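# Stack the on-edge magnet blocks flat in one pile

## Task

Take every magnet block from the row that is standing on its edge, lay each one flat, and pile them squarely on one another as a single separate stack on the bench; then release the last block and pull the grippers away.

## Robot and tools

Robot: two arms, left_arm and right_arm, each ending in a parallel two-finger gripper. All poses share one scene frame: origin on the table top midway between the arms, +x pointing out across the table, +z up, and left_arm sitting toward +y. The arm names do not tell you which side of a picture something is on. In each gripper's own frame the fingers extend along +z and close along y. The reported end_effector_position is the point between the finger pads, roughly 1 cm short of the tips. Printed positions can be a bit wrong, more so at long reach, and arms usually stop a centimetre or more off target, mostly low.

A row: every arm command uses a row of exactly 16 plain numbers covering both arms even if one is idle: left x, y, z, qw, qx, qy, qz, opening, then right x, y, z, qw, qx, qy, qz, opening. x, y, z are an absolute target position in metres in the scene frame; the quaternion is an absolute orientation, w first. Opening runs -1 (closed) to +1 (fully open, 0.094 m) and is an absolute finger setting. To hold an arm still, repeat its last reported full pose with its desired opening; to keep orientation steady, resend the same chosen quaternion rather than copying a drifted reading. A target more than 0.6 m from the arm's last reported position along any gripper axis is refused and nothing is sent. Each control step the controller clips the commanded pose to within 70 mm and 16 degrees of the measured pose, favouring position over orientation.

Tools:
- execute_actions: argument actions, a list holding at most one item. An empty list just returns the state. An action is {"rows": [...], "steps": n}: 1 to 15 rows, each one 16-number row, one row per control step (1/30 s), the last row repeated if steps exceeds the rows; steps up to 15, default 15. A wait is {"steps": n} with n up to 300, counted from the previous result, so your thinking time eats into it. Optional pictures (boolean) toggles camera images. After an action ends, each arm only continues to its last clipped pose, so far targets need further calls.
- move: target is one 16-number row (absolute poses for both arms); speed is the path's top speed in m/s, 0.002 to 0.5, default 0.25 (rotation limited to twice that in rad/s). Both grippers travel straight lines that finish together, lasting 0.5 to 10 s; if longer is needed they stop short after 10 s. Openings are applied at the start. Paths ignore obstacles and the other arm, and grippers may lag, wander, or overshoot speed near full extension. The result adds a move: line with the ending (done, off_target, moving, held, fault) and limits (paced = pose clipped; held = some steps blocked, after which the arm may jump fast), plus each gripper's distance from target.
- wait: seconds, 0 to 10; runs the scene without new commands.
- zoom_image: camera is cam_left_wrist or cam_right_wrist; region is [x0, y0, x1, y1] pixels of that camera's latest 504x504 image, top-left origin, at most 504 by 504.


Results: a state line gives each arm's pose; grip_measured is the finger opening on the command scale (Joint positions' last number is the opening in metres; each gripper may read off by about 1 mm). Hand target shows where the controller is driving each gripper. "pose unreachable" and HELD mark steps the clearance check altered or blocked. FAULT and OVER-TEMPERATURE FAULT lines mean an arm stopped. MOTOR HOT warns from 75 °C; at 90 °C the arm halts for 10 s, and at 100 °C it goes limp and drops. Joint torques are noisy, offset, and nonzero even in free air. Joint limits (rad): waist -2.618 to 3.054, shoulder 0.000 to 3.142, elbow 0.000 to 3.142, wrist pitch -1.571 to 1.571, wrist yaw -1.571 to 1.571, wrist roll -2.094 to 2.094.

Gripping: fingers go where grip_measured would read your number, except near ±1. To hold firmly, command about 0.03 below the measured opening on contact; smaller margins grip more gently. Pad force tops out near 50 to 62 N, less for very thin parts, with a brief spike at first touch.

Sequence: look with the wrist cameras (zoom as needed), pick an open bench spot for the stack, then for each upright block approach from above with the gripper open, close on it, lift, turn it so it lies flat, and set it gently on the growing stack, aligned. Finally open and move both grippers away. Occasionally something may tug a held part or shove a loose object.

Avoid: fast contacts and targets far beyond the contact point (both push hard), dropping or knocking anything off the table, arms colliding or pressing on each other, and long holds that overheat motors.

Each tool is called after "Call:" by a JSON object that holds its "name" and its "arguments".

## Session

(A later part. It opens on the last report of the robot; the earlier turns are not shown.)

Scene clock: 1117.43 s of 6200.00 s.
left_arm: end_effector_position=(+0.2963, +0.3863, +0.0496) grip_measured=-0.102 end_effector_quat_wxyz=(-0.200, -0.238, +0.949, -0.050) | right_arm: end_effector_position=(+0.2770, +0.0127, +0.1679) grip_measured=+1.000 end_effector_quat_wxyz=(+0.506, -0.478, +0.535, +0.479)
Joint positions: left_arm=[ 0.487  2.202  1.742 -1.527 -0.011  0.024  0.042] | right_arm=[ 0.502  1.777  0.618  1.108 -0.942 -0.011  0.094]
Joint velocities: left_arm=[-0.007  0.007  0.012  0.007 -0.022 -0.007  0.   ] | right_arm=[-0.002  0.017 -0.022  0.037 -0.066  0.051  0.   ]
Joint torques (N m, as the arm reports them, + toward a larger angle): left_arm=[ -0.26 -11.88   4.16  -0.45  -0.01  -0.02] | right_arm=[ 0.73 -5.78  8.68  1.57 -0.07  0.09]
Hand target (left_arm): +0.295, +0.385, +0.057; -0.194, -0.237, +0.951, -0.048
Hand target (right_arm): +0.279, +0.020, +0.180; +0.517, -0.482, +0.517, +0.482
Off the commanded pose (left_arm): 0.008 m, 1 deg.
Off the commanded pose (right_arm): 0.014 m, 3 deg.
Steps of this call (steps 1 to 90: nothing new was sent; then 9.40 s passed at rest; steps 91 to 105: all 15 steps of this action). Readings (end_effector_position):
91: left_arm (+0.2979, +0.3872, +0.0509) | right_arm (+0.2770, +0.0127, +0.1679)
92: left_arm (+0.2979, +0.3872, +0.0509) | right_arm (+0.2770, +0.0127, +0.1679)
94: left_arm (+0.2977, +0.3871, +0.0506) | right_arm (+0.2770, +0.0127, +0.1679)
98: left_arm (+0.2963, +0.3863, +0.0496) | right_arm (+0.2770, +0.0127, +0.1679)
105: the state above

Call:
{"name": "execute_actions", "arguments": {"actions": [{"rows": [[0.296,0.3852,0.056,-0.1935,-0.2370,0.9508,-0.0482,-0.145,0.28,0.02,0.18,0.5172,-0.4822,0.5172,0.4822,1],[0.297,0.3857,0.056,-0.1935,-0.2370,0.9508,-0.0482,-0.145,0.28,0.02,0.18,0.5172,-0.4822,0.5172,0.4822,1],[0.297,0.3857,0.056,-0.1935,-0.2370,0.9508,-0.0482,-0.13,0.28,0.02,0.18,0.5172,-0.4822,0.5172,0.4822,1],[0.297,0.3857,0.056,-0.1935,-0.2370,0.9508,-0.0482,-0.12,0.28,0.02,0.18,0.5172,-0.4822,0.5172,0.4822,1],[0.297,0.3857,0.056,-0.1935,-0.2370,0.9508,-0.0482,-0.11,0.28,0.02,0.18,0.5172,-0.4822,0.5172,0.4822,1],[0.297,0.3857,0.056,-0.1935,-0.2370,0.9508,-0.0482,-0.10,0.28,0.02,0.18,0.5172,-0.4822,0.5172,0.4822,1],[0.297,0.3857,0.056,-0.1935,-0.2370,0.9508,-0.0482,-0.09,0.28,0.02,0.18,0.5172,-0.4822,0.5172,0.4822,1],[0.297,0.3857,0.056,-0.1935,-0.2370,0.9508,-0.0482,-0.08,0.28,0.02,0.18,0.5172,-0.4822,0.5172,0.4822,1],[0.297,0.3857,0.056,-0.1935,-0.2370,0.9508,-0.0482,-0.07,0.28,0.02,0.18,0.5172,-0.4822,0.5172,0.4822,1],[0.297,0.3857,0.056,-0.1935,-0.2370,0.9508,-0.0482,-0.05,0.28,0.02,0.18,0.5172,-0.4822,0.5172,0.4822,1],[0.297,0.3857,0.056,-0.1935,-0.2370,0.9508,-0.0482,-0.02,0.28,0.02,0.18,0.5172,-0.4822,0.5172,0.4822,1],[0.297,0.3857,0.056,-0.1935,-0.2370,0.9508,-0.0482,0.02,0.28,0.02,0.18,0.5172,-0.4822,0.5172,0.4822,1],[0.297,0.3857,0.056,-0.1935,-0.2370,0.9508,-0.0482,0.08,0.28,0.02,0.18,0.5172,-0.4822,0.5172,0.4822,1],[0.297,0.3857,0.056,-0.1935,-0.2370,0.9508,-0.0482,0.15,0.28,0.02,0.18,0.5172,-0.4822,0.5172,0.4822,1],[0.297,0.3857,0.056,-0.1935,-0.2370,0.9508,-0.0482,0.25,0.28,0.02,0.18,0.5172,-0.4822,0.5172,0.4822,1]], "steps": 15}]}}

Scene clock: 1131.30 s of 6200.00 s.
left_arm: end_effector_position=(+0.2963, +0.3863, +0.0496) grip_measured=+0.206 end_effector_quat_wxyz=(-0.200, -0.238, +0.949, -0.050) | right_arm: end_effector_position=(+0.2770, +0.0127, +0.1679) grip_measured=+1.000 end_effector_quat_wxyz=(+0.506, -0.478, +0.535, +0.479)
Joint positions: left_arm=[ 0.487  2.202  1.742 -1.527 -0.011  0.024  0.057] | right_arm=[ 0.502  1.777  0.618  1.108 -0.942 -0.011  0.094]
Joint velocities: left_arm=[ 0.002 -0.002 -0.002  0.022 -0.051  0.037  0.083] | right_arm=[ 0.012 -0.012 -0.012 -0.022 -0.037 -0.022  0.   ]
Joint torques (N m, as the arm reports them, + toward a larger angle): left_arm=[ -0.2  -11.1    5.21  -0.49  -0.03  -0.03] | right_arm=[ 0.67 -5.75  8.64  1.57 -0.09  0.11]
Hand target (left_arm): +0.297, +0.386, +0.056; -0.193, -0.237, +0.951, -0.048
Hand target (right_arm): +0.279, +0.020, +0.180; +0.517, -0.482, +0.517, +0.482
Off the commanded pose (left_arm): 0.006 m, 1 deg.
Off the commanded pose (right_arm): 0.014 m, 3 deg.
Steps of this call (steps 1 to 90: nothing new was sent; then 10.37 s passed at rest; steps 91 to 105: all 15 steps of this action). Readings (end_effector_position):
91: left_arm (+0.2963, +0.3863, +0.0496) | right_arm (+0.2770, +0.0127, +0.1679)
92: left_arm (+0.2963, +0.3863, +0.0496) | right_arm (+0.2770, +0.0127, +0.1679)
94: left_arm (+0.2963, +0.3863, +0.0496) | right_arm (+0.2770, +0.0127, +0.1679)
98: left_arm (+0.2963, +0.3863, +0.0496) | right_arm (+0.2770, +0.0127, +0.1679)
105: the state above

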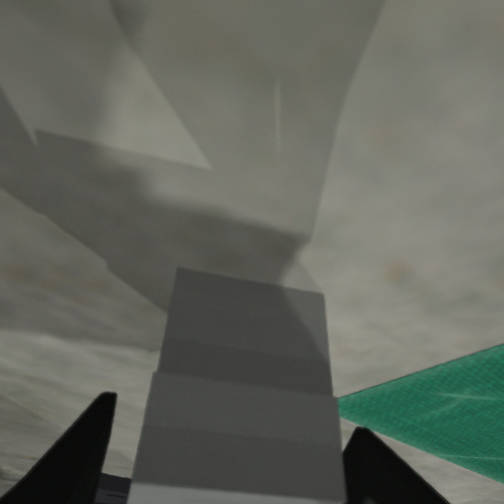

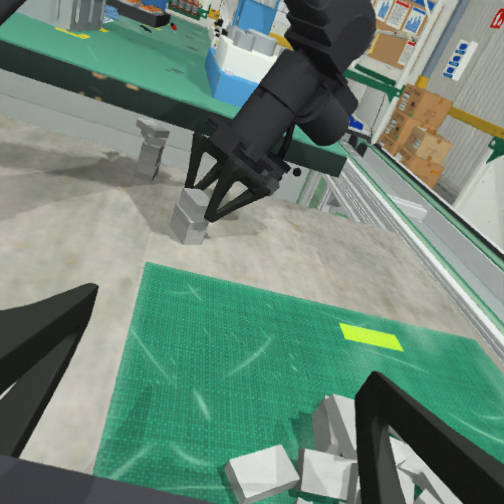

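Call:
{"name": "move", "arguments": {"target": [0.294,0.3845,0.105, -0.1266,-0.2398,0.9620,-0.0316, 0.45, 0.28,0.02,0.18, 0.5172,-0.4822,0.5172,0.4822, 1], "speed": 0.08}}

Call:
{"name": "move", "arguments": {"target": [0.285,0.378,0.15, 0,-0.2419,0.9703,0, 0.45, 0.28,0.02,0.18, 0.5172,-0.4822,0.5172,0.4822, 1], "speed": 0.12}}

Scene clock: 1137.90 s of 6200.00 s.
left_arm: end_effector_position=(+0.2977, +0.3871, +0.0971) grip_measured=+0.448 end_effector_quat_wxyz=(-0.131, -0.241, +0.961, -0.031) | right_arm: end_effector_position=(+0.2770, +0.0127, +0.1679) grip_measured=+1.000 end_effector_quat_wxyz=(+0.506, -0.478, +0.535, +0.479)
Joint positions: left_arm=[ 0.487  2.034  1.721 -1.529 -0.011  0.024  0.068] | right_arm=[ 0.502  1.777  0.618  1.108 -0.942 -0.011  0.094]
Joint velocities: left_arm=[-0.002 -0.007 -0.002  0.037 -0.037 -0.037  0.   ] | right_arm=[-0.002 -0.007 -0.002 -0.037  0.066 -0.007  0.   ]
Joint torques (N m, as the arm reports them, + toward a larger angle): left_arm=[ -0.06 -10.94   4.82  -0.34   0.05  -0.02] | right_arm=[ 0.83 -5.83  8.67  1.57 -0.08  0.11]
Hand target (left_arm): +0.294, +0.385, +0.105; -0.126, -0.241, +0.962, -0.032
Hand target (right_arm): +0.279, +0.020, +0.180; +0.517, -0.482, +0.517, +0.482
Off the commanded pose (left_arm): 0.009 m, 1 deg.
Off the commanded pose (right_arm): 0.014 m, 3 deg.
After step 90, 2.33 s passed at rest.
move: off_target (right_arm)

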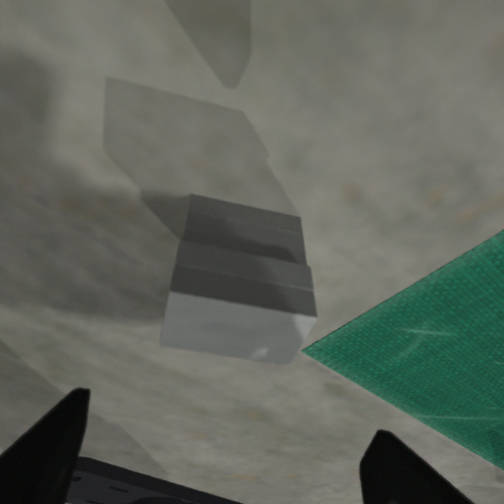

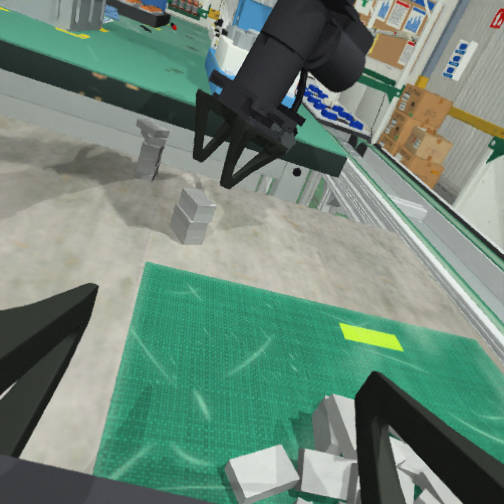

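Scene clock: 1139.43 s of 6200.00 s.
left_arm: end_effector_position=(+0.2821, +0.3773, +0.1441) grip_measured=+0.448 end_effector_quat_wxyz=(-0.021, -0.244, +0.970, -0.003) | right_arm: end_effector_position=(+0.2770, +0.0127, +0.1679) grip_measured=+1.000 end_effector_quat_wxyz=(+0.506, -0.478, +0.535, +0.479)
Joint positions: left_arm=[ 0.487  1.735  1.548 -1.425 -0.006  0.024  0.068] | right_arm=[ 0.502  1.777  0.618  1.108 -0.942 -0.011  0.094]
Joint velocities: left_arm=[ 0.012 -0.002 -0.002 -0.037 -0.007 -0.11   0.001] | right_arm=[-0.002  0.012 -0.007 -0.007  0.066 -0.007  0.   ]
Joint torques (N m, as the arm reports them, + toward a larger angle): left_arm=[ 0.21 -8.62  5.41  0.35  0.09 -0.01] | right_arm=[ 0.77 -5.79  8.62  1.57 -0.07  0.1 ]
Hand target (left_arm): +0.285, +0.378, +0.150; -0.000, -0.243, +0.970, -0.001
Hand target (right_arm): +0.279, +0.020, +0.180; +0.517, -0.482, +0.517, +0.482
Off the commanded pose (left_arm): 0.007 m, 2 deg.
Off the commanded pose (right_arm): 0.014 m, 3 deg.
move: off_target (right_arm)

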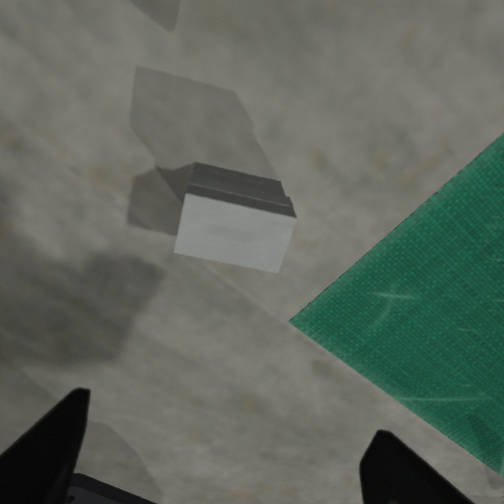

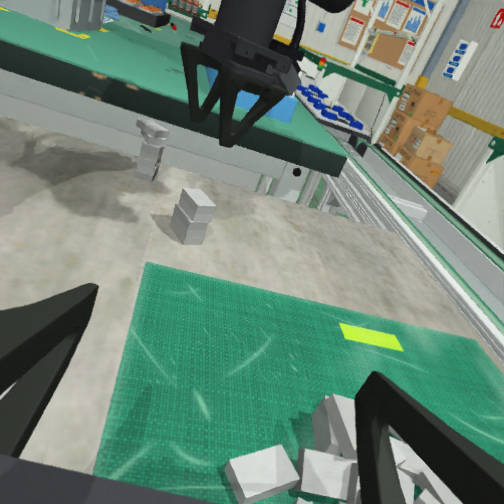

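Call:
{"name": "move", "arguments": {"target": [0.296,0.385,0.12, 0,0.5150,0.8572,0, 0.45, 0.28,0.02,0.18, 0.5172,-0.4822,0.5172,0.4822, 1], "speed": 0.3}}

Scene clock: 1157.47 s of 6200.00 s.
left_arm: end_effector_position=(+0.2940, +0.3846, +0.1233) grip_measured=+0.448 end_effector_quat_wxyz=(-0.004, +0.512, +0.859, +0.002) | right_arm: end_effector_position=(+0.2770, +0.0127, +0.1679) grip_measured=+1.000 end_effector_quat_wxyz=(+0.506, -0.478, +0.535, +0.479)
Joint positions: left_arm=[ 0.487  1.748  1.481 -1.303 -0.009  1.592  0.068] | right_arm=[ 0.502  1.777  0.618  1.108 -0.942 -0.011  0.094]
Joint velocities: left_arm=[-0.002  0.012  0.002 -0.051  0.037  0.007 -0.001] | right_arm=[-0.007 -0.007  0.007 -0.007  0.037  0.037  0.   ]
Joint torques (N m, as the arm reports them, + toward a larger angle): left_arm=[ 0.29 -5.99  5.66  0.37  0.08  0.02] | right_arm=[ 0.76 -5.72  8.75  1.57 -0.1   0.1 ]
Hand target (left_arm): +0.296, +0.385, +0.120; +0.000, +0.515, +0.857, -0.000
Hand target (right_arm): +0.279, +0.020, +0.180; +0.517, -0.482, +0.517, +0.482
Off the commanded pose (left_arm): 0.004 m, 1 deg.
Off the commanded pose (right_arm): 0.014 m, 3 deg.
After step 90, 11.80 s passed at rest.
move: off_target (right_arm)

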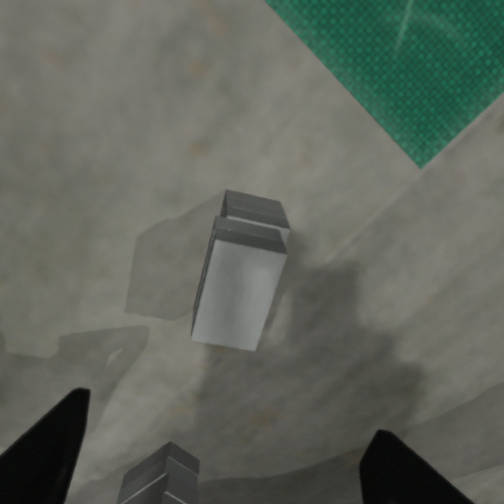

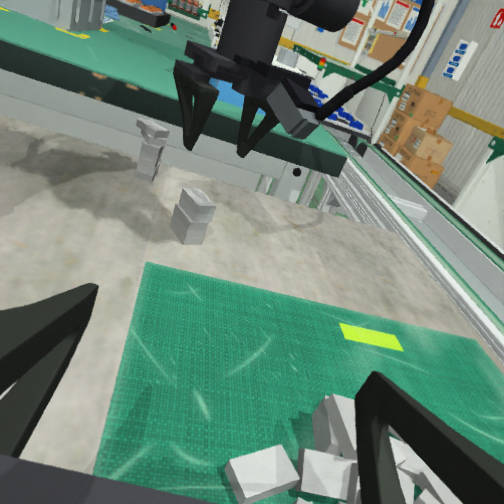

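Call:
{"name": "move", "arguments": {"target": [0.296,0.385,0.065, 0,0.5150,0.8572,0, 0.45, 0.28,0.02,0.18, 0.5172,-0.4822,0.5172,0.4822, 1], "speed": 0.08}}

Scene clock: 1163.23 s of 6200.00 s.
left_arm: end_effector_position=(+0.2933, +0.3842, +0.0647) grip_measured=+0.448 end_effector_quat_wxyz=(-0.007, +0.513, +0.858, -0.004) | right_arm: end_effector_position=(+0.2770, +0.0127, +0.1679) grip_measured=+1.000 end_effector_quat_wxyz=(+0.506, -0.478, +0.535, +0.479)
Joint positions: left_arm=[ 0.487  1.789  1.295 -1.09  -0.009  1.595  0.068] | right_arm=[ 0.502  1.777  0.618  1.108 -0.942 -0.011  0.094]
Joint velocities: left_arm=[-0.017  0.012  0.007  0.022 -0.007  0.007 -0.   ] | right_arm=[ 0.002 -0.007 -0.027 -0.022 -0.037  0.051  0.   ]
Joint torques (N m, as the arm reports them, + toward a larger angle): left_arm=[ 0.16 -7.    5.71  0.32  0.09  0.02] | right_arm=[ 0.87 -5.77  8.62  1.58 -0.09  0.13]
Hand target (left_arm): +0.296, +0.385, +0.065; -0.000, +0.515, +0.857, +0.000
Hand target (right_arm): +0.279, +0.020, +0.180; +0.517, -0.482, +0.517, +0.482
Off the commanded pose (left_arm): 0.003 m, 1 deg.
Off the commanded pose (right_arm): 0.014 m, 3 deg.
After step 90, 1.53 s passed at rest.
move: off_target (right_arm)

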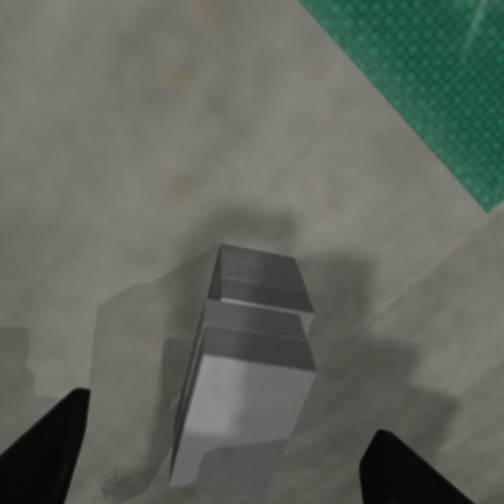

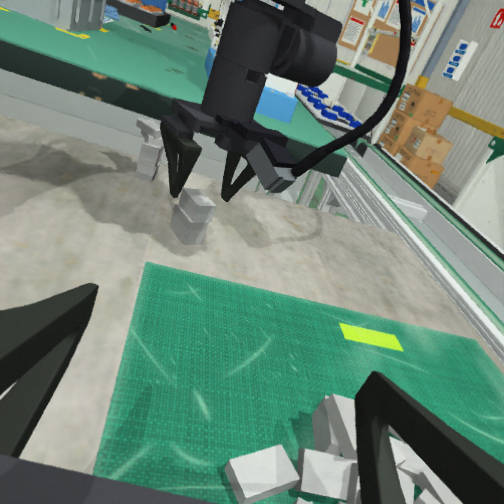

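Call:
{"name": "move", "arguments": {"target": [0.296,0.385,0.026, 0,0.5150,0.8572,0, 0.45, 0.28,0.02,0.18, 0.5172,-0.4822,0.5172,0.4822, 1], "speed": 0.05}}

Scene clock: 1167.90 s of 6200.00 s.
left_arm: end_effector_position=(+0.2939, +0.3845, +0.0264) grip_measured=+0.448 end_effector_quat_wxyz=(-0.006, +0.513, +0.858, -0.002) | right_arm: end_effector_position=(+0.2770, +0.0127, +0.1679) grip_measured=+1.000 end_effector_quat_wxyz=(+0.506, -0.478, +0.535, +0.479)
Joint positions: left_arm=[ 0.487  1.835  1.194 -0.94  -0.009  1.595  0.068] | right_arm=[ 0.502  1.777  0.618  1.108 -0.942 -0.011  0.094]
Joint velocities: left_arm=[-0.007  0.012 -0.012 -0.037  0.066  0.037 -0.001] | right_arm=[-0.007  0.002 -0.017 -0.007 -0.007 -0.007  0.   ]
Joint torques (N m, as the arm reports them, + toward a larger angle): left_arm=[ 0.24 -7.06  5.16  0.31  0.05  0.04] | right_arm=[ 0.82 -5.74  8.66  1.57 -0.1   0.11]
Hand target (left_arm): +0.296, +0.385, +0.026; -0.000, +0.515, +0.857, -0.000
Hand target (right_arm): +0.279, +0.020, +0.180; +0.517, -0.482, +0.517, +0.482
Off the commanded pose (left_arm): 0.002 m, 1 deg.
Off the commanded pose (right_arm): 0.014 m, 3 deg.
After step 90, 0.43 s passed at rest.
move: off_target (right_arm)

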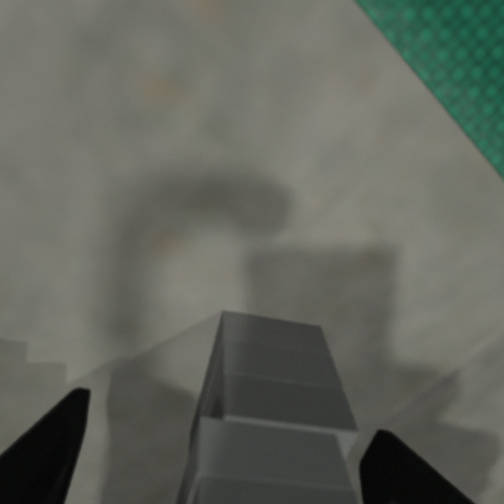

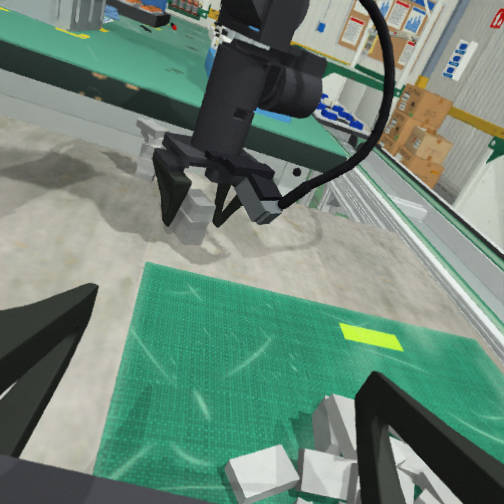

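Call:
{"name": "move", "arguments": {"target": [0.288,0.381,0.029, 0,0.5150,0.8572,0, 0.45, 0.28,0.02,0.18, 0.5172,-0.4822,0.5172,0.4822, 1], "speed": 0.02}}

Scene clock: 1180.60 s of 6200.00 s.
left_arm: end_effector_position=(+0.2846, +0.3793, +0.0193) grip_measured=+0.448 end_effector_quat_wxyz=(-0.014, +0.514, +0.858, -0.015) | right_arm: end_effector_position=(+0.2770, +0.0127, +0.1679) grip_measured=+1.000 end_effector_quat_wxyz=(+0.506, -0.478, +0.535, +0.479)
Joint positions: left_arm=[ 0.487  1.835  1.162 -0.938 -0.009  1.596  0.068] | right_arm=[ 0.502  1.777  0.618  1.108 -0.942 -0.011  0.094]
Joint velocities: left_arm=[-0.002 -0.027 -0.007 -0.037 -0.022  0.007 -0.001] | right_arm=[ 0.002  0.012 -0.007  0.007  0.037  0.037  0.   ]
Joint torques (N m, as the arm reports them, + toward a larger angle): left_arm=[ 0.39 -9.88  4.96  0.27  0.06  0.04] | right_arm=[ 0.78 -5.8   8.56  1.57 -0.11  0.11]
Hand target (left_arm): +0.288, +0.381, +0.029; -0.000, +0.515, +0.857, -0.000
Hand target (right_arm): +0.279, +0.020, +0.180; +0.517, -0.482, +0.517, +0.482
Off the commanded pose (left_arm): 0.010 m, 2 deg.
Off the commanded pose (right_arm): 0.014 m, 3 deg.
After step 90, 8.37 s passed at rest.
move: off_target (right_arm)

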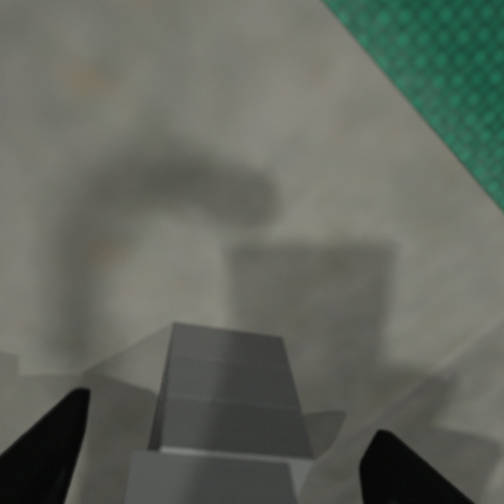

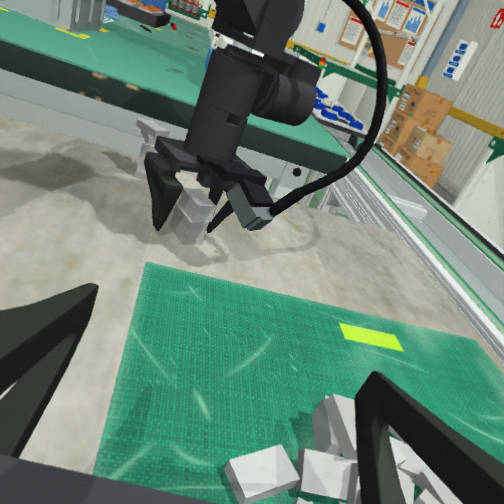

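Call:
{"name": "execute_actions", "arguments": {"actions": [{"rows": [[0.288,0.381,0.029,0.006,0.515,0.857,0.010,0.45,0.28,0.02,0.18,0.5172,-0.4822,0.5172,0.4822,1],[0.288,0.381,0.029,0.010,0.515,0.857,0.016,0.4,0.28,0.02,0.18,0.5172,-0.4822,0.5172,0.4822,1],[0.288,0.381,0.029,0.0135,0.5149,0.8569,0.0224,0.35,0.28,0.02,0.18,0.5172,-0.4822,0.5172,0.4822,1],[0.288,0.381,0.029,0.0135,0.5149,0.8569,0.0224,0.3,0.28,0.02,0.18,0.5172,-0.4822,0.5172,0.4822,1],[0.288,0.381,0.029,0.0135,0.5149,0.8569,0.0224,0.2,0.28,0.02,0.18,0.5172,-0.4822,0.5172,0.4822,1],[0.288,0.381,0.029,0.0135,0.5149,0.8569,0.0224,0.1,0.28,0.02,0.18,0.5172,-0.4822,0.5172,0.4822,1],[0.288,0.381,0.029,0.0135,0.5149,0.8569,0.0224,0.0,0.28,0.02,0.18,0.5172,-0.4822,0.5172,0.4822,1],[0.288,0.381,0.029,0.0135,0.5149,0.8569,0.0224,-0.1,0.28,0.02,0.18,0.5172,-0.4822,0.5172,0.4822,1]], "steps": 15}]}}

Scene clock: 1199.80 s of 6200.00 s.
left_arm: end_effector_position=(+0.2843, +0.3791, +0.0219) grip_measured=-0.098 end_effector_quat_wxyz=(-0.000, +0.515, +0.857, +0.009) | right_arm: end_effector_position=(+0.2770, +0.0127, +0.1679) grip_measured=+1.000 end_effector_quat_wxyz=(+0.506, -0.478, +0.535, +0.479)
Joint positions: left_arm=[ 0.487  1.782  1.106 -0.88  -0.009  1.598  0.042] | right_arm=[ 0.502  1.777  0.618  1.108 -0.942 -0.011  0.094]
Joint velocities: left_arm=[-0.022 -0.007  0.002  0.022  0.037 -0.022  0.   ] | right_arm=[-0.012 -0.002  0.007 -0.051  0.007  0.022  0.   ]
Joint torques (N m, as the arm reports them, + toward a larger angle): left_arm=[ 0.47 -8.82  5.06  0.38  0.09  0.05] | right_arm=[ 0.87 -5.77  8.61  1.56 -0.09  0.11]
Hand target (left_arm): +0.288, +0.381, +0.029; +0.014, +0.515, +0.857, +0.022
Hand target (right_arm): +0.279, +0.020, +0.180; +0.517, -0.482, +0.517, +0.482
Off the commanded pose (left_arm): 0.008 m, 2 deg.
Off the commanded pose (right_arm): 0.014 m, 3 deg.
Steps of this call (steps 1 to 90: nothing new was sent; then 15.70 s passed at rest; steps 91 to 105: all 15 steps of this action). Readings (end_effector_position):
91: left_arm (+0.2849, +0.3794, +0.0193) | right_arm (+0.2770, +0.0127, +0.1679)
92: left_arm (+0.2845, +0.3792, +0.0194) | right_arm (+0.2770, +0.0127, +0.1679)
94: left_arm (+0.2816, +0.3775, +0.0201) | right_arm (+0.2770, +0.0127, +0.1679)
98: left_arm (+0.2815, +0.3775, +0.0218) | right_arm (+0.2770, +0.0127, +0.1679)
105: the state above

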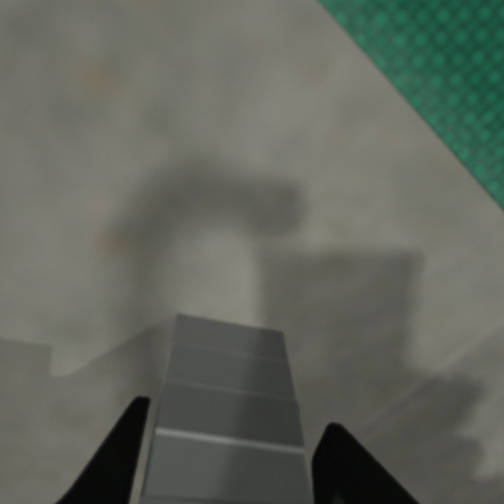

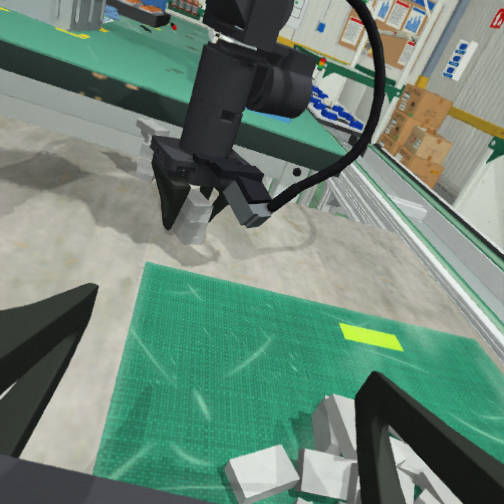

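Call:
{"name": "execute_actions", "arguments": {"actions": [{"rows": [[0.288,0.381,0.029,0.008,0.515,0.857,0.014,-0.15,0.28,0.02,0.18,0.5172,-0.4822,0.5172,0.4822,1],[0.288,0.381,0.029,0.008,0.515,0.857,0.014,-0.19,0.28,0.02,0.18,0.5172,-0.4822,0.5172,0.4822,1],[0.288,0.381,0.029,0.008,0.515,0.857,0.014,-0.23,0.28,0.02,0.18,0.5172,-0.4822,0.5172,0.4822,1],[0.288,0.381,0.029,0.008,0.515,0.857,0.014,-0.26,0.28,0.02,0.18,0.5172,-0.4822,0.5172,0.4822,1],[0.288,0.381,0.029,0.008,0.515,0.857,0.014,-0.29,0.28,0.02,0.18,0.5172,-0.4822,0.5172,0.4822,1],[0.288,0.381,0.029,0.008,0.515,0.857,0.014,-0.31,0.28,0.02,0.18,0.5172,-0.4822,0.5172,0.4822,1],[0.288,0.381,0.029,0.008,0.515,0.857,0.014,-0.33,0.28,0.02,0.18,0.5172,-0.4822,0.5172,0.4822,1],[0.288,0.381,0.029,0.008,0.515,0.857,0.014,-0.35,0.28,0.02,0.18,0.5172,-0.4822,0.5172,0.4822,1],[0.288,0.381,0.029,0.008,0.515,0.857,0.014,-0.36,0.28,0.02,0.18,0.5172,-0.4822,0.5172,0.4822,1]], "steps": 12}]}}

Scene clock: 1212.67 s of 6200.00 s.
left_arm: end_effector_position=(+0.2850, +0.3795, +0.0219) grip_measured=-0.358 end_effector_quat_wxyz=(+0.001, +0.515, +0.857, +0.010) | right_arm: end_effector_position=(+0.2770, +0.0127, +0.1679) grip_measured=+1.000 end_effector_quat_wxyz=(+0.506, -0.478, +0.535, +0.479)
Joint positions: left_arm=[ 0.487  1.782  1.106 -0.877 -0.009  1.598  0.03 ] | right_arm=[ 0.502  1.777  0.618  1.108 -0.942 -0.011  0.094]
Joint velocities: left_arm=[ 0.012 -0.017 -0.012  0.007  0.007 -0.037  0.001] | right_arm=[-0.012  0.022  0.007 -0.007 -0.037  0.007  0.   ]
Joint torques (N m, as the arm reports them, + toward a larger angle): left_arm=[ 0.39 -7.49  6.82  0.14  0.08  0.02] | right_arm=[ 0.79 -5.67  8.73  1.58 -0.09  0.11]
Hand target (left_arm): +0.288, +0.381, +0.029; +0.008, +0.515, +0.857, +0.014
Hand target (right_arm): +0.279, +0.020, +0.180; +0.517, -0.482, +0.517, +0.482
Off the commanded pose (left_arm): 0.008 m, 1 deg.
Off the commanded pose (right_arm): 0.014 m, 3 deg.
Steps of this call (steps 1 to 90: nothing new was sent; then 9.47 s passed at rest; steps 91 to 102: all 12 steps of this action). Readings (end_effector_position):
91: left_arm (+0.2848, +0.3794, +0.0219) | right_arm (+0.2770, +0.0127, +0.1679)
92: left_arm (+0.2848, +0.3794, +0.0219) | right_arm (+0.2770, +0.0127, +0.1679)
94: left_arm (+0.2849, +0.3794, +0.0219) | right_arm (+0.2770, +0.0127, +0.1679)
98: left_arm (+0.2850, +0.3795, +0.0219) | right_arm (+0.2770, +0.0127, +0.1679)
102: the state above

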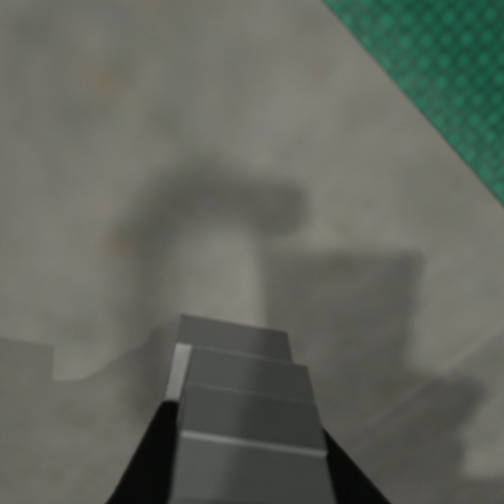

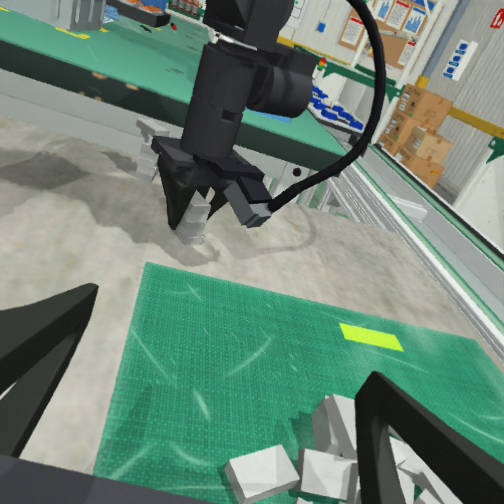

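Call:
{"name": "zoom_image", "arguments": {"camera": "cam_left_wrist", "region": [100,280,400,504]}}

Region (100, 280, 400, 504) of cam_left_wrist's 504x504 image, scaled by 1.680, with more detail than that image has; it fills the top 376 rows of this view, and the rest is white.

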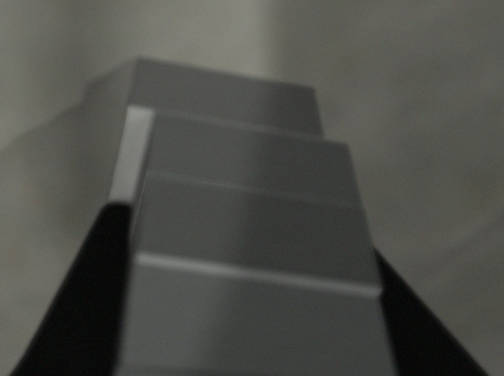

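Call:
{"name": "execute_actions", "arguments": {"actions": [{"rows": [[0.288,0.381,0.029,0.004,0.515,0.857,0.007,-0.33,0.28,0.02,0.18,0.5172,-0.4822,0.5172,0.4822,1],[0.288,0.381,0.029,0.004,0.515,0.857,0.007,-0.30,0.28,0.02,0.18,0.5172,-0.4822,0.5172,0.4822,1],[0.288,0.381,0.029,0.004,0.515,0.857,0.007,-0.25,0.28,0.02,0.18,0.5172,-0.4822,0.5172,0.4822,1],[0.288,0.381,0.029,0.004,0.515,0.857,0.007,-0.15,0.28,0.02,0.18,0.5172,-0.4822,0.5172,0.4822,1],[0.288,0.381,0.029,0.004,0.515,0.857,0.007,-0.05,0.28,0.02,0.18,0.5172,-0.4822,0.5172,0.4822,1],[0.288,0.381,0.029,0.004,0.515,0.857,0.007,0.05,0.28,0.02,0.18,0.5172,-0.4822,0.5172,0.4822,1],[0.288,0.381,0.029,0.004,0.515,0.857,0.007,0.15,0.28,0.02,0.18,0.5172,-0.4822,0.5172,0.4822,1]], "steps": 15}], "pictures": false}}

Call:
{"name": "move", "arguments": {"target": [0.292,0.383,0.022, 0.004,0.515,0.857,0.007, 0.15, 0.28,0.02,0.18, 0.5172,-0.4822,0.5172,0.4822, 1], "speed": 0.015}}

Scene clock: 1231.93 s of 6200.00 s.
left_arm: end_effector_position=(+0.2824, +0.3780, +0.0227) grip_measured=+0.148 end_effector_quat_wxyz=(-0.003, +0.515, +0.857, +0.004) | right_arm: end_effector_position=(+0.2770, +0.0127, +0.1679) grip_measured=+1.000 end_effector_quat_wxyz=(+0.506, -0.478, +0.535, +0.479)
Joint positions: left_arm=[ 0.487  1.782  1.11  -0.895 -0.009  1.598  0.054] | right_arm=[ 0.502  1.777  0.618  1.108 -0.942 -0.011  0.094]
Joint velocities: left_arm=[ 0.002  0.012  0.022  0.007 -0.007  0.022  0.   ] | right_arm=[-0.032  0.002 -0.002 -0.051 -0.022  0.037  0.   ]
Joint torques (N m, as the arm reports them, + toward a larger angle): left_arm=[ 0.37 -6.45  7.91  0.11  0.09  0.02] | right_arm=[ 0.79 -5.78  8.72  1.55 -0.09  0.12]
Hand target (left_arm): +0.288, +0.381, +0.029; +0.004, +0.515, +0.857, +0.007
Hand target (right_arm): +0.279, +0.020, +0.180; +0.517, -0.482, +0.517, +0.482
Off the commanded pose (left_arm): 0.009 m, 1 deg.
Off the commanded pose (right_arm): 0.014 m, 3 deg.
Steps of this call (steps 1 to 90: nothing new was sent; then 15.77 s passed at rest; steps 91 to 105: all 15 steps of this action). Readings (end_effector_position):
91: left_arm (+0.2849, +0.3794, +0.0221) | right_arm (+0.2770, +0.0127, +0.1679)
92: left_arm (+0.2845, +0.3792, +0.0223) | right_arm (+0.2770, +0.0127, +0.1679)
94: left_arm (+0.2840, +0.3789, +0.0226) | right_arm (+0.2770, +0.0127, +0.1679)
98: left_arm (+0.2830, +0.3784, +0.0227) | right_arm (+0.2770, +0.0127, +0.1679)
105: the state above

Scene clock: 1233.87 s of 6200.00 s.
left_arm: end_effector_position=(+0.2802, +0.3768, +0.0159) grip_measured=+0.148 end_effector_quat_wxyz=(-0.009, +0.515, +0.857, -0.007) | right_arm: end_effector_position=(+0.2770, +0.0127, +0.1679) grip_measured=+1.000 end_effector_quat_wxyz=(+0.506, -0.478, +0.535, +0.479)
Joint positions: left_arm=[ 0.487  1.806  1.11  -0.895 -0.009  1.598  0.054] | right_arm=[ 0.502  1.777  0.618  1.108 -0.942 -0.011  0.094]
Joint velocities: left_arm=[ 0.002  0.022  0.007 -0.007  0.037  0.007 -0.002] | right_arm=[ 0.002 -0.002 -0.002 -0.037  0.022 -0.007  0.   ]
Joint torques (N m, as the arm reports them, + toward a larger angle): left_arm=[ 0.31 -6.4   8.09  0.27  0.06  0.01] | right_arm=[ 0.81 -5.8   8.65  1.55 -0.11  0.12]
Hand target (left_arm): +0.292, +0.383, +0.022; +0.004, +0.515, +0.857, +0.007
Hand target (right_arm): +0.279, +0.020, +0.180; +0.517, -0.482, +0.517, +0.482
Off the commanded pose (left_arm): 0.015 m, 2 deg.
Off the commanded pose (right_arm): 0.014 m, 3 deg.
move: off_target (left_arm, right_arm)

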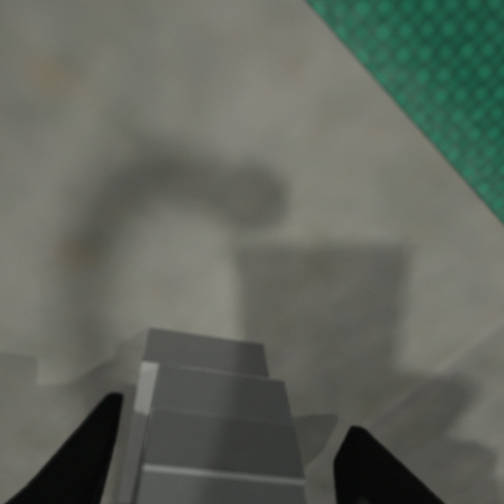

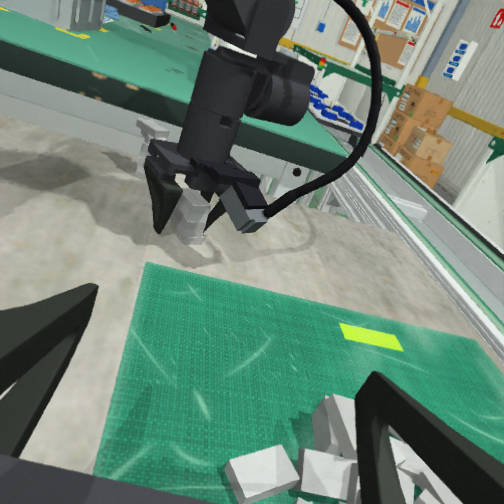

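Call:
{"name": "move", "arguments": {"target": [0.291,0.3825,0.055, 0,0.5150,0.8572,0, 0.5, 0.28,0.02,0.18, 0.5172,-0.4822,0.5172,0.4822, 1], "speed": 0.05}}

Call:
{"name": "move", "arguments": {"target": [0.291,0.3825,0.018, 0,0.5150,0.8572,0, 0.5, 0.28,0.02,0.18, 0.5172,-0.4822,0.5172,0.4822, 1], "speed": 0.04}}

Scene clock: 1250.67 s of 6200.00 s.
left_arm: end_effector_position=(+0.2843, +0.3791, +0.0393) grip_measured=+0.498 end_effector_quat_wxyz=(-0.014, +0.515, +0.857, -0.016) | right_arm: end_effector_position=(+0.2770, +0.0127, +0.1679) grip_measured=+1.000 end_effector_quat_wxyz=(+0.506, -0.478, +0.535, +0.479)
Joint positions: left_arm=[ 0.487  1.806  1.21  -1.017 -0.009  1.598  0.07 ] | right_arm=[ 0.502  1.777  0.618  1.108 -0.942 -0.011  0.094]
Joint velocities: left_arm=[-0.007  0.002 -0.002 -0.095 -0.066 -0.007  0.001] | right_arm=[ 0.017 -0.007  0.002 -0.037  0.066  0.022  0.   ]
Joint torques (N m, as the arm reports them, + toward a larger angle): left_arm=[ 0.36 -9.25  7.94  0.06  0.07  0.03] | right_arm=[ 0.79 -5.84  8.73  1.57 -0.08  0.12]
Hand target (left_arm): +0.291, +0.382, +0.055; +0.000, +0.515, +0.857, +0.000
Hand target (right_arm): +0.279, +0.020, +0.180; +0.517, -0.482, +0.517, +0.482
Off the commanded pose (left_arm): 0.017 m, 2 deg.
Off the commanded pose (right_arm): 0.014 m, 3 deg.
After step 90, 12.50 s passed at rest.
move: off_target (left_arm, right_arm)

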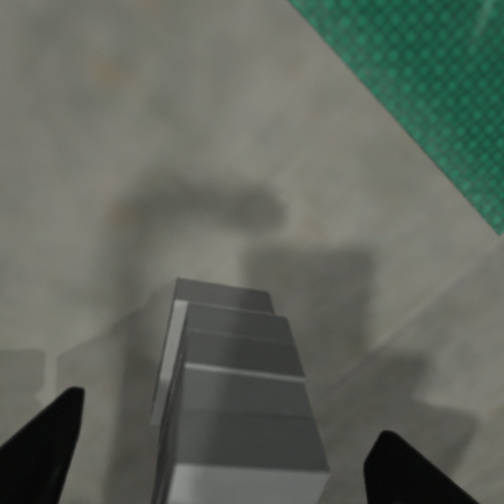

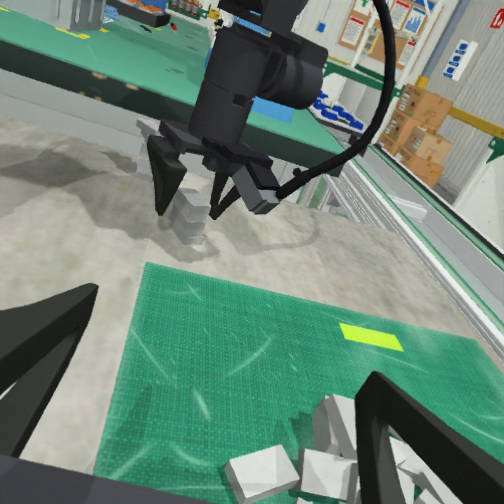

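Scene clock: 1251.70 s of 6200.00 s.
left_arm: end_effector_position=(+0.2893, +0.3819, +0.0189) grip_measured=+0.498 end_effector_quat_wxyz=(-0.006, +0.515, +0.857, -0.002) | right_arm: end_effector_position=(+0.2770, +0.0127, +0.1679) grip_measured=+1.000 end_effector_quat_wxyz=(+0.506, -0.478, +0.535, +0.479)
Joint positions: left_arm=[ 0.487  1.827  1.15  -0.903 -0.009  1.598  0.07 ] | right_arm=[ 0.502  1.777  0.618  1.108 -0.942 -0.011  0.094]
Joint velocities: left_arm=[-0.002  0.002 -0.007  0.007  0.022 -0.007 -0.   ] | right_arm=[-0.017 -0.017 -0.007 -0.051 -0.066 -0.007  0.   ]
Joint torques (N m, as the arm reports them, + toward a larger angle): left_arm=[ 0.34 -6.89  5.16  0.33  0.08  0.01] | right_arm=[ 0.74 -5.82  8.67  1.58 -0.08  0.11]
Hand target (left_arm): +0.291, +0.382, +0.018; +0.000, +0.515, +0.857, -0.000
Hand target (right_arm): +0.279, +0.020, +0.180; +0.517, -0.482, +0.517, +0.482
Off the commanded pose (left_arm): 0.002 m, 1 deg.
Off the commanded pose (right_arm): 0.014 m, 3 deg.
move: off_target (right_arm)

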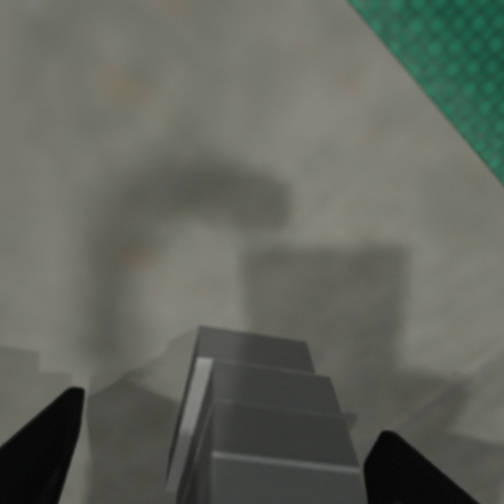

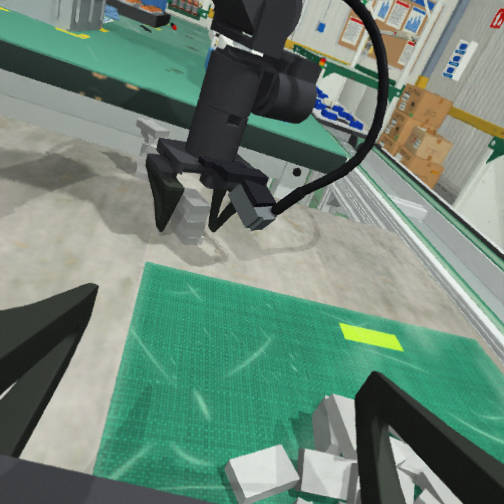

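Call:
{"name": "execute_actions", "arguments": {"actions": [{"rows": [[0.291,0.3825,0.017,0,0.5150,0.8572,0,0.45,0.28,0.02,0.18,0.5172,-0.4822,0.5172,0.4822,1],[0.291,0.3825,0.016,0,0.5150,0.8572,0,0.4,0.28,0.02,0.18,0.5172,-0.4822,0.5172,0.4822,1],[0.291,0.3825,0.016,0,0.5150,0.8572,0,0.35,0.28,0.02,0.18,0.5172,-0.4822,0.5172,0.4822,1],[0.291,0.3825,0.015,0,0.5150,0.8572,0,0.3,0.28,0.02,0.18,0.5172,-0.4822,0.5172,0.4822,1],[0.291,0.3825,0.015,0,0.5150,0.8572,0,0.25,0.28,0.02,0.18,0.5172,-0.4822,0.5172,0.4822,1],[0.291,0.3825,0.015,0,0.5150,0.8572,0,0.2,0.28,0.02,0.18,0.5172,-0.4822,0.5172,0.4822,1],[0.291,0.3825,0.015,0,0.5150,0.8572,0,0.15,0.28,0.02,0.18,0.5172,-0.4822,0.5172,0.4822,1],[0.291,0.3825,0.015,0,0.5150,0.8572,0,0.1,0.28,0.02,0.18,0.5172,-0.4822,0.5172,0.4822,1],[0.291,0.3825,0.015,0,0.5150,0.8572,0,0.05,0.28,0.02,0.18,0.5172,-0.4822,0.5172,0.4822,1],[0.291,0.3825,0.015,0,0.5150,0.8572,0,0.0,0.28,0.02,0.18,0.5172,-0.4822,0.5172,0.4822,1]], "steps": 15}], "pictures": false}}

Scene clock: 1262.50 s of 6200.00 s.
left_arm: end_effector_position=(+0.2919, +0.3834, +0.0189) grip_measured=+0.002 end_effector_quat_wxyz=(-0.003, +0.515, +0.857, +0.004) | right_arm: end_effector_position=(+0.2770, +0.0127, +0.1679) grip_measured=+1.000 end_effector_quat_wxyz=(+0.506, -0.478, +0.535, +0.479)
Joint positions: left_arm=[ 0.487  1.827  1.15  -0.89  -0.009  1.598  0.047] | right_arm=[ 0.502  1.777  0.618  1.108 -0.942 -0.011  0.094]
Joint velocities: left_arm=[-0.002  0.017  0.007  0.022  0.037 -0.022 -0.002] | right_arm=[ 0.007 -0.012 -0.002 -0.037  0.007 -0.022  0.   ]
Joint torques (N m, as the arm reports them, + toward a larger angle): left_arm=[ 0.21 -6.56  4.64  0.36  0.06  0.02] | right_arm=[ 0.77 -5.78  8.68  1.58 -0.08  0.11]
Hand target (left_arm): +0.291, +0.383, +0.015; +0.000, +0.515, +0.857, -0.000
Hand target (right_arm): +0.279, +0.020, +0.180; +0.517, -0.482, +0.517, +0.482
Off the commanded pose (left_arm): 0.004 m, 1 deg.
Off the commanded pose (right_arm): 0.014 m, 3 deg.
Steps of this call (steps 1 to 90: nothing new was sent; then 7.30 s passed at rest; steps 91 to 105: all 15 steps of this action). Readings (end_effector_position):
91: left_arm (+0.2897, +0.3821, +0.0189) | right_arm (+0.2770, +0.0127, +0.1679)
92: left_arm (+0.2899, +0.3822, +0.0189) | right_arm (+0.2770, +0.0127, +0.1679)
94: left_arm (+0.2904, +0.3826, +0.0189) | right_arm (+0.2770, +0.0127, +0.1679)
98: left_arm (+0.2914, +0.3831, +0.0189) | right_arm (+0.2770, +0.0127, +0.1679)
105: the state above

Call:
{"name": "execute_actions", "arguments": {"actions": [{"rows": [[0.292,0.383,0.014,0,0.5150,0.8572,0,0.0,0.28,0.02,0.18,0.5172,-0.4822,0.5172,0.4822,1],[0.2925,0.3833,0.013,0,0.5150,0.8572,0,0.0,0.28,0.02,0.18,0.5172,-0.4822,0.5172,0.4822,1],[0.293,0.3836,0.012,0,0.5150,0.8572,0,0.0,0.28,0.02,0.18,0.5172,-0.4822,0.5172,0.4822,1],[0.293,0.3836,0.012,0,0.5150,0.8572,0,0.0,0.28,0.02,0.18,0.5172,-0.4822,0.5172,0.4822,1],[0.293,0.3836,0.011,0,0.5150,0.8572,0,0.0,0.28,0.02,0.18,0.5172,-0.4822,0.5172,0.4822,1]], "steps": 10}]}}

Scene clock: 1266.70 s of 6200.00 s.
left_arm: end_effector_position=(+0.2924, +0.3837, +0.0129) grip_measured=+0.002 end_effector_quat_wxyz=(-0.005, +0.515, +0.857, -0.000) | right_arm: end_effector_position=(+0.2770, +0.0127, +0.1679) grip_measured=+1.000 end_effector_quat_wxyz=(+0.506, -0.478, +0.535, +0.479)
Joint positions: left_arm=[ 0.487  1.847  1.15  -0.88  -0.009  1.598  0.047] | right_arm=[ 0.502  1.777  0.618  1.108 -0.942 -0.011  0.094]
Joint velocities: left_arm=[ 0.012  0.012 -0.017  0.007 -0.007 -0.066 -0.   ] | right_arm=[-0.017 -0.007 -0.012 -0.037 -0.007 -0.007  0.   ]
Joint torques (N m, as the arm reports them, + toward a larger angle): left_arm=[ 0.29 -7.03  4.63  0.37  0.09  0.  ] | right_arm=[ 0.74 -5.83  8.69  1.56 -0.09  0.12]
Hand target (left_arm): +0.293, +0.384, +0.011; -0.000, +0.515, +0.857, -0.000
Hand target (right_arm): +0.279, +0.020, +0.180; +0.517, -0.482, +0.517, +0.482
Off the commanded pose (left_arm): 0.002 m, 1 deg.
Off the commanded pose (right_arm): 0.014 m, 3 deg.
Steps of this call (steps 1 to 90: nothing new was sent; then 0.87 s passed at rest; steps 91 to 100: all 10 steps of this action). Readings (end_effector_position):
91: left_arm (+0.2920, +0.3835, +0.0189) | right_arm (+0.2770, +0.0127, +0.1679)
92: left_arm (+0.2921, +0.3835, +0.0186) | right_arm (+0.2770, +0.0127, +0.1679)
94: left_arm (+0.2923, +0.3836, +0.0168) | right_arm (+0.2770, +0.0127, +0.1679)
98: left_arm (+0.2922, +0.3836, +0.0131) | right_arm (+0.2770, +0.0127, +0.1679)
100: the state above

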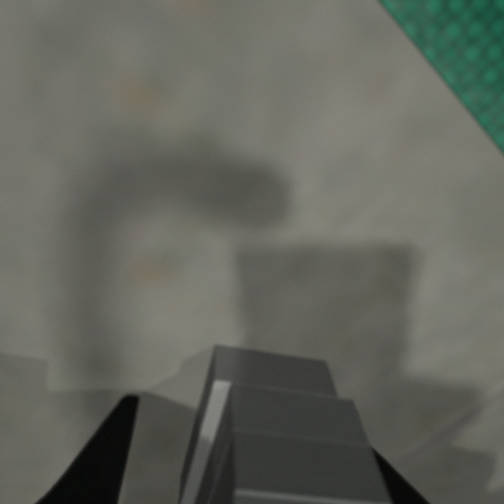

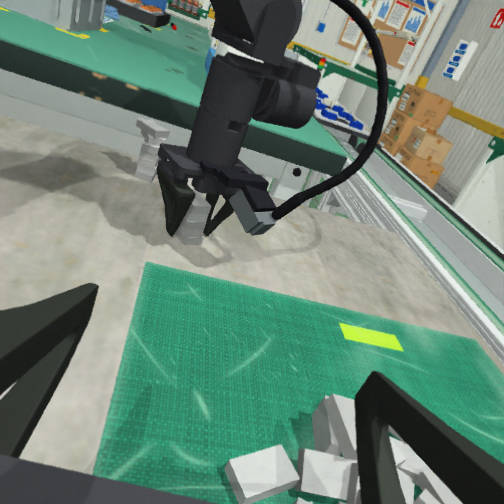

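Call:
{"name": "execute_actions", "arguments": {"actions": [{"rows": [[0.293,0.3836,0.013,0,0.5150,0.8572,0,-0.05,0.28,0.02,0.18,0.5172,-0.4822,0.5172,0.4822,1],[0.293,0.3836,0.013,0,0.5150,0.8572,0,-0.10,0.28,0.02,0.18,0.5172,-0.4822,0.5172,0.4822,1],[0.293,0.3836,0.013,0,0.5150,0.8572,0,-0.14,0.28,0.02,0.18,0.5172,-0.4822,0.5172,0.4822,1],[0.293,0.3836,0.013,0,0.5150,0.8572,0,-0.17,0.28,0.02,0.18,0.5172,-0.4822,0.5172,0.4822,1],[0.293,0.3836,0.013,0,0.5150,0.8572,0,-0.20,0.28,0.02,0.18,0.5172,-0.4822,0.5172,0.4822,1],[0.293,0.3836,0.013,0,0.5150,0.8572,0,-0.22,0.28,0.02,0.18,0.5172,-0.4822,0.5172,0.4822,1],[0.293,0.3836,0.013,0,0.5150,0.8572,0,-0.24,0.28,0.02,0.18,0.5172,-0.4822,0.5172,0.4822,1],[0.293,0.3836,0.013,0,0.5150,0.8572,0,-0.26,0.28,0.02,0.18,0.5172,-0.4822,0.5172,0.4822,1],[0.293,0.3836,0.013,0,0.5150,0.8572,0,-0.28,0.28,0.02,0.18,0.5172,-0.4822,0.5172,0.4822,1],[0.293,0.3836,0.013,0,0.5150,0.8572,0,-0.30,0.28,0.02,0.18,0.5172,-0.4822,0.5172,0.4822,1],[0.293,0.3836,0.013,0,0.5150,0.8572,0,-0.32,0.28,0.02,0.18,0.5172,-0.4822,0.5172,0.4822,1],[0.293,0.3836,0.013,0,0.5150,0.8572,0,-0.34,0.28,0.02,0.18,0.5172,-0.4822,0.5172,0.4822,1],[0.293,0.3836,0.013,0,0.5150,0.8572,0,-0.36,0.28,0.02,0.18,0.5172,-0.4822,0.5172,0.4822,1],[0.293,0.3836,0.013,0,0.5150,0.8572,0,-0.38,0.28,0.02,0.18,0.5172,-0.4822,0.5172,0.4822,1],[0.293,0.3836,0.013,0,0.5150,0.8572,0,-0.40,0.28,0.02,0.18,0.5172,-0.4822,0.5172,0.4822,1]], "steps": 15}]}}

Scene clock: 1278.60 s of 6200.00 s.
left_arm: end_effector_position=(+0.2916, +0.3832, +0.0129) grip_measured=-0.389 end_effector_quat_wxyz=(-0.006, +0.515, +0.857, -0.002) | right_arm: end_effector_position=(+0.2770, +0.0127, +0.1679) grip_measured=+1.000 end_effector_quat_wxyz=(+0.506, -0.478, +0.535, +0.479)
Joint positions: left_arm=[ 0.487  1.847  1.15  -0.883 -0.009  1.598  0.029] | right_arm=[ 0.502  1.777  0.618  1.108 -0.942 -0.011  0.094]
Joint velocities: left_arm=[-0.007 -0.002  0.002 -0.037  0.007  0.066 -0.016] | right_arm=[ 0.012 -0.012 -0.002 -0.066  0.051  0.066  0.   ]
Joint torques (N m, as the arm reports them, + toward a larger angle): left_arm=[ 0.27 -7.31  4.94  0.35  0.09  0.02] | right_arm=[ 0.69 -5.88  8.65  1.57 -0.11  0.1 ]
Hand target (left_arm): +0.293, +0.384, +0.013; +0.000, +0.515, +0.857, +0.000
Hand target (right_arm): +0.279, +0.020, +0.180; +0.517, -0.482, +0.517, +0.482
Off the commanded pose (left_arm): 0.001 m, 1 deg.
Off the commanded pose (right_arm): 0.014 m, 3 deg.
Steps of this call (steps 1 to 90: nothing new was sent; then 8.40 s passed at rest; steps 91 to 105: all 15 steps of this action). Readings (end_effector_position):
91: left_arm (+0.2930, +0.3840, +0.0129) | right_arm (+0.2770, +0.0127, +0.1679)
92: left_arm (+0.2930, +0.3840, +0.0129) | right_arm (+0.2770, +0.0127, +0.1679)
94: left_arm (+0.2930, +0.3840, +0.0129) | right_arm (+0.2770, +0.0127, +0.1679)
98: left_arm (+0.2923, +0.3836, +0.0129) | right_arm (+0.2770, +0.0127, +0.1679)
105: the state above

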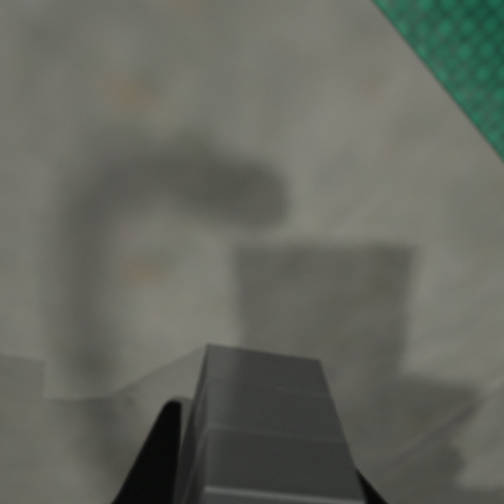

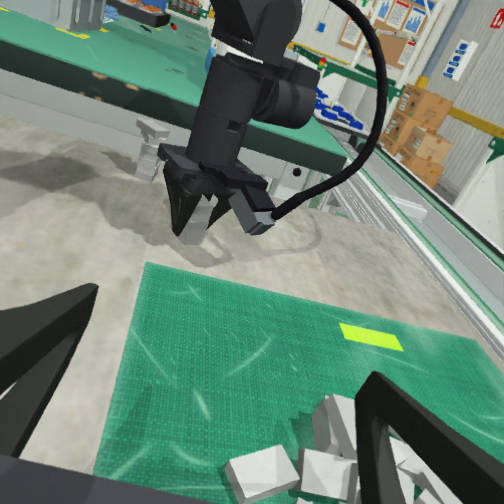

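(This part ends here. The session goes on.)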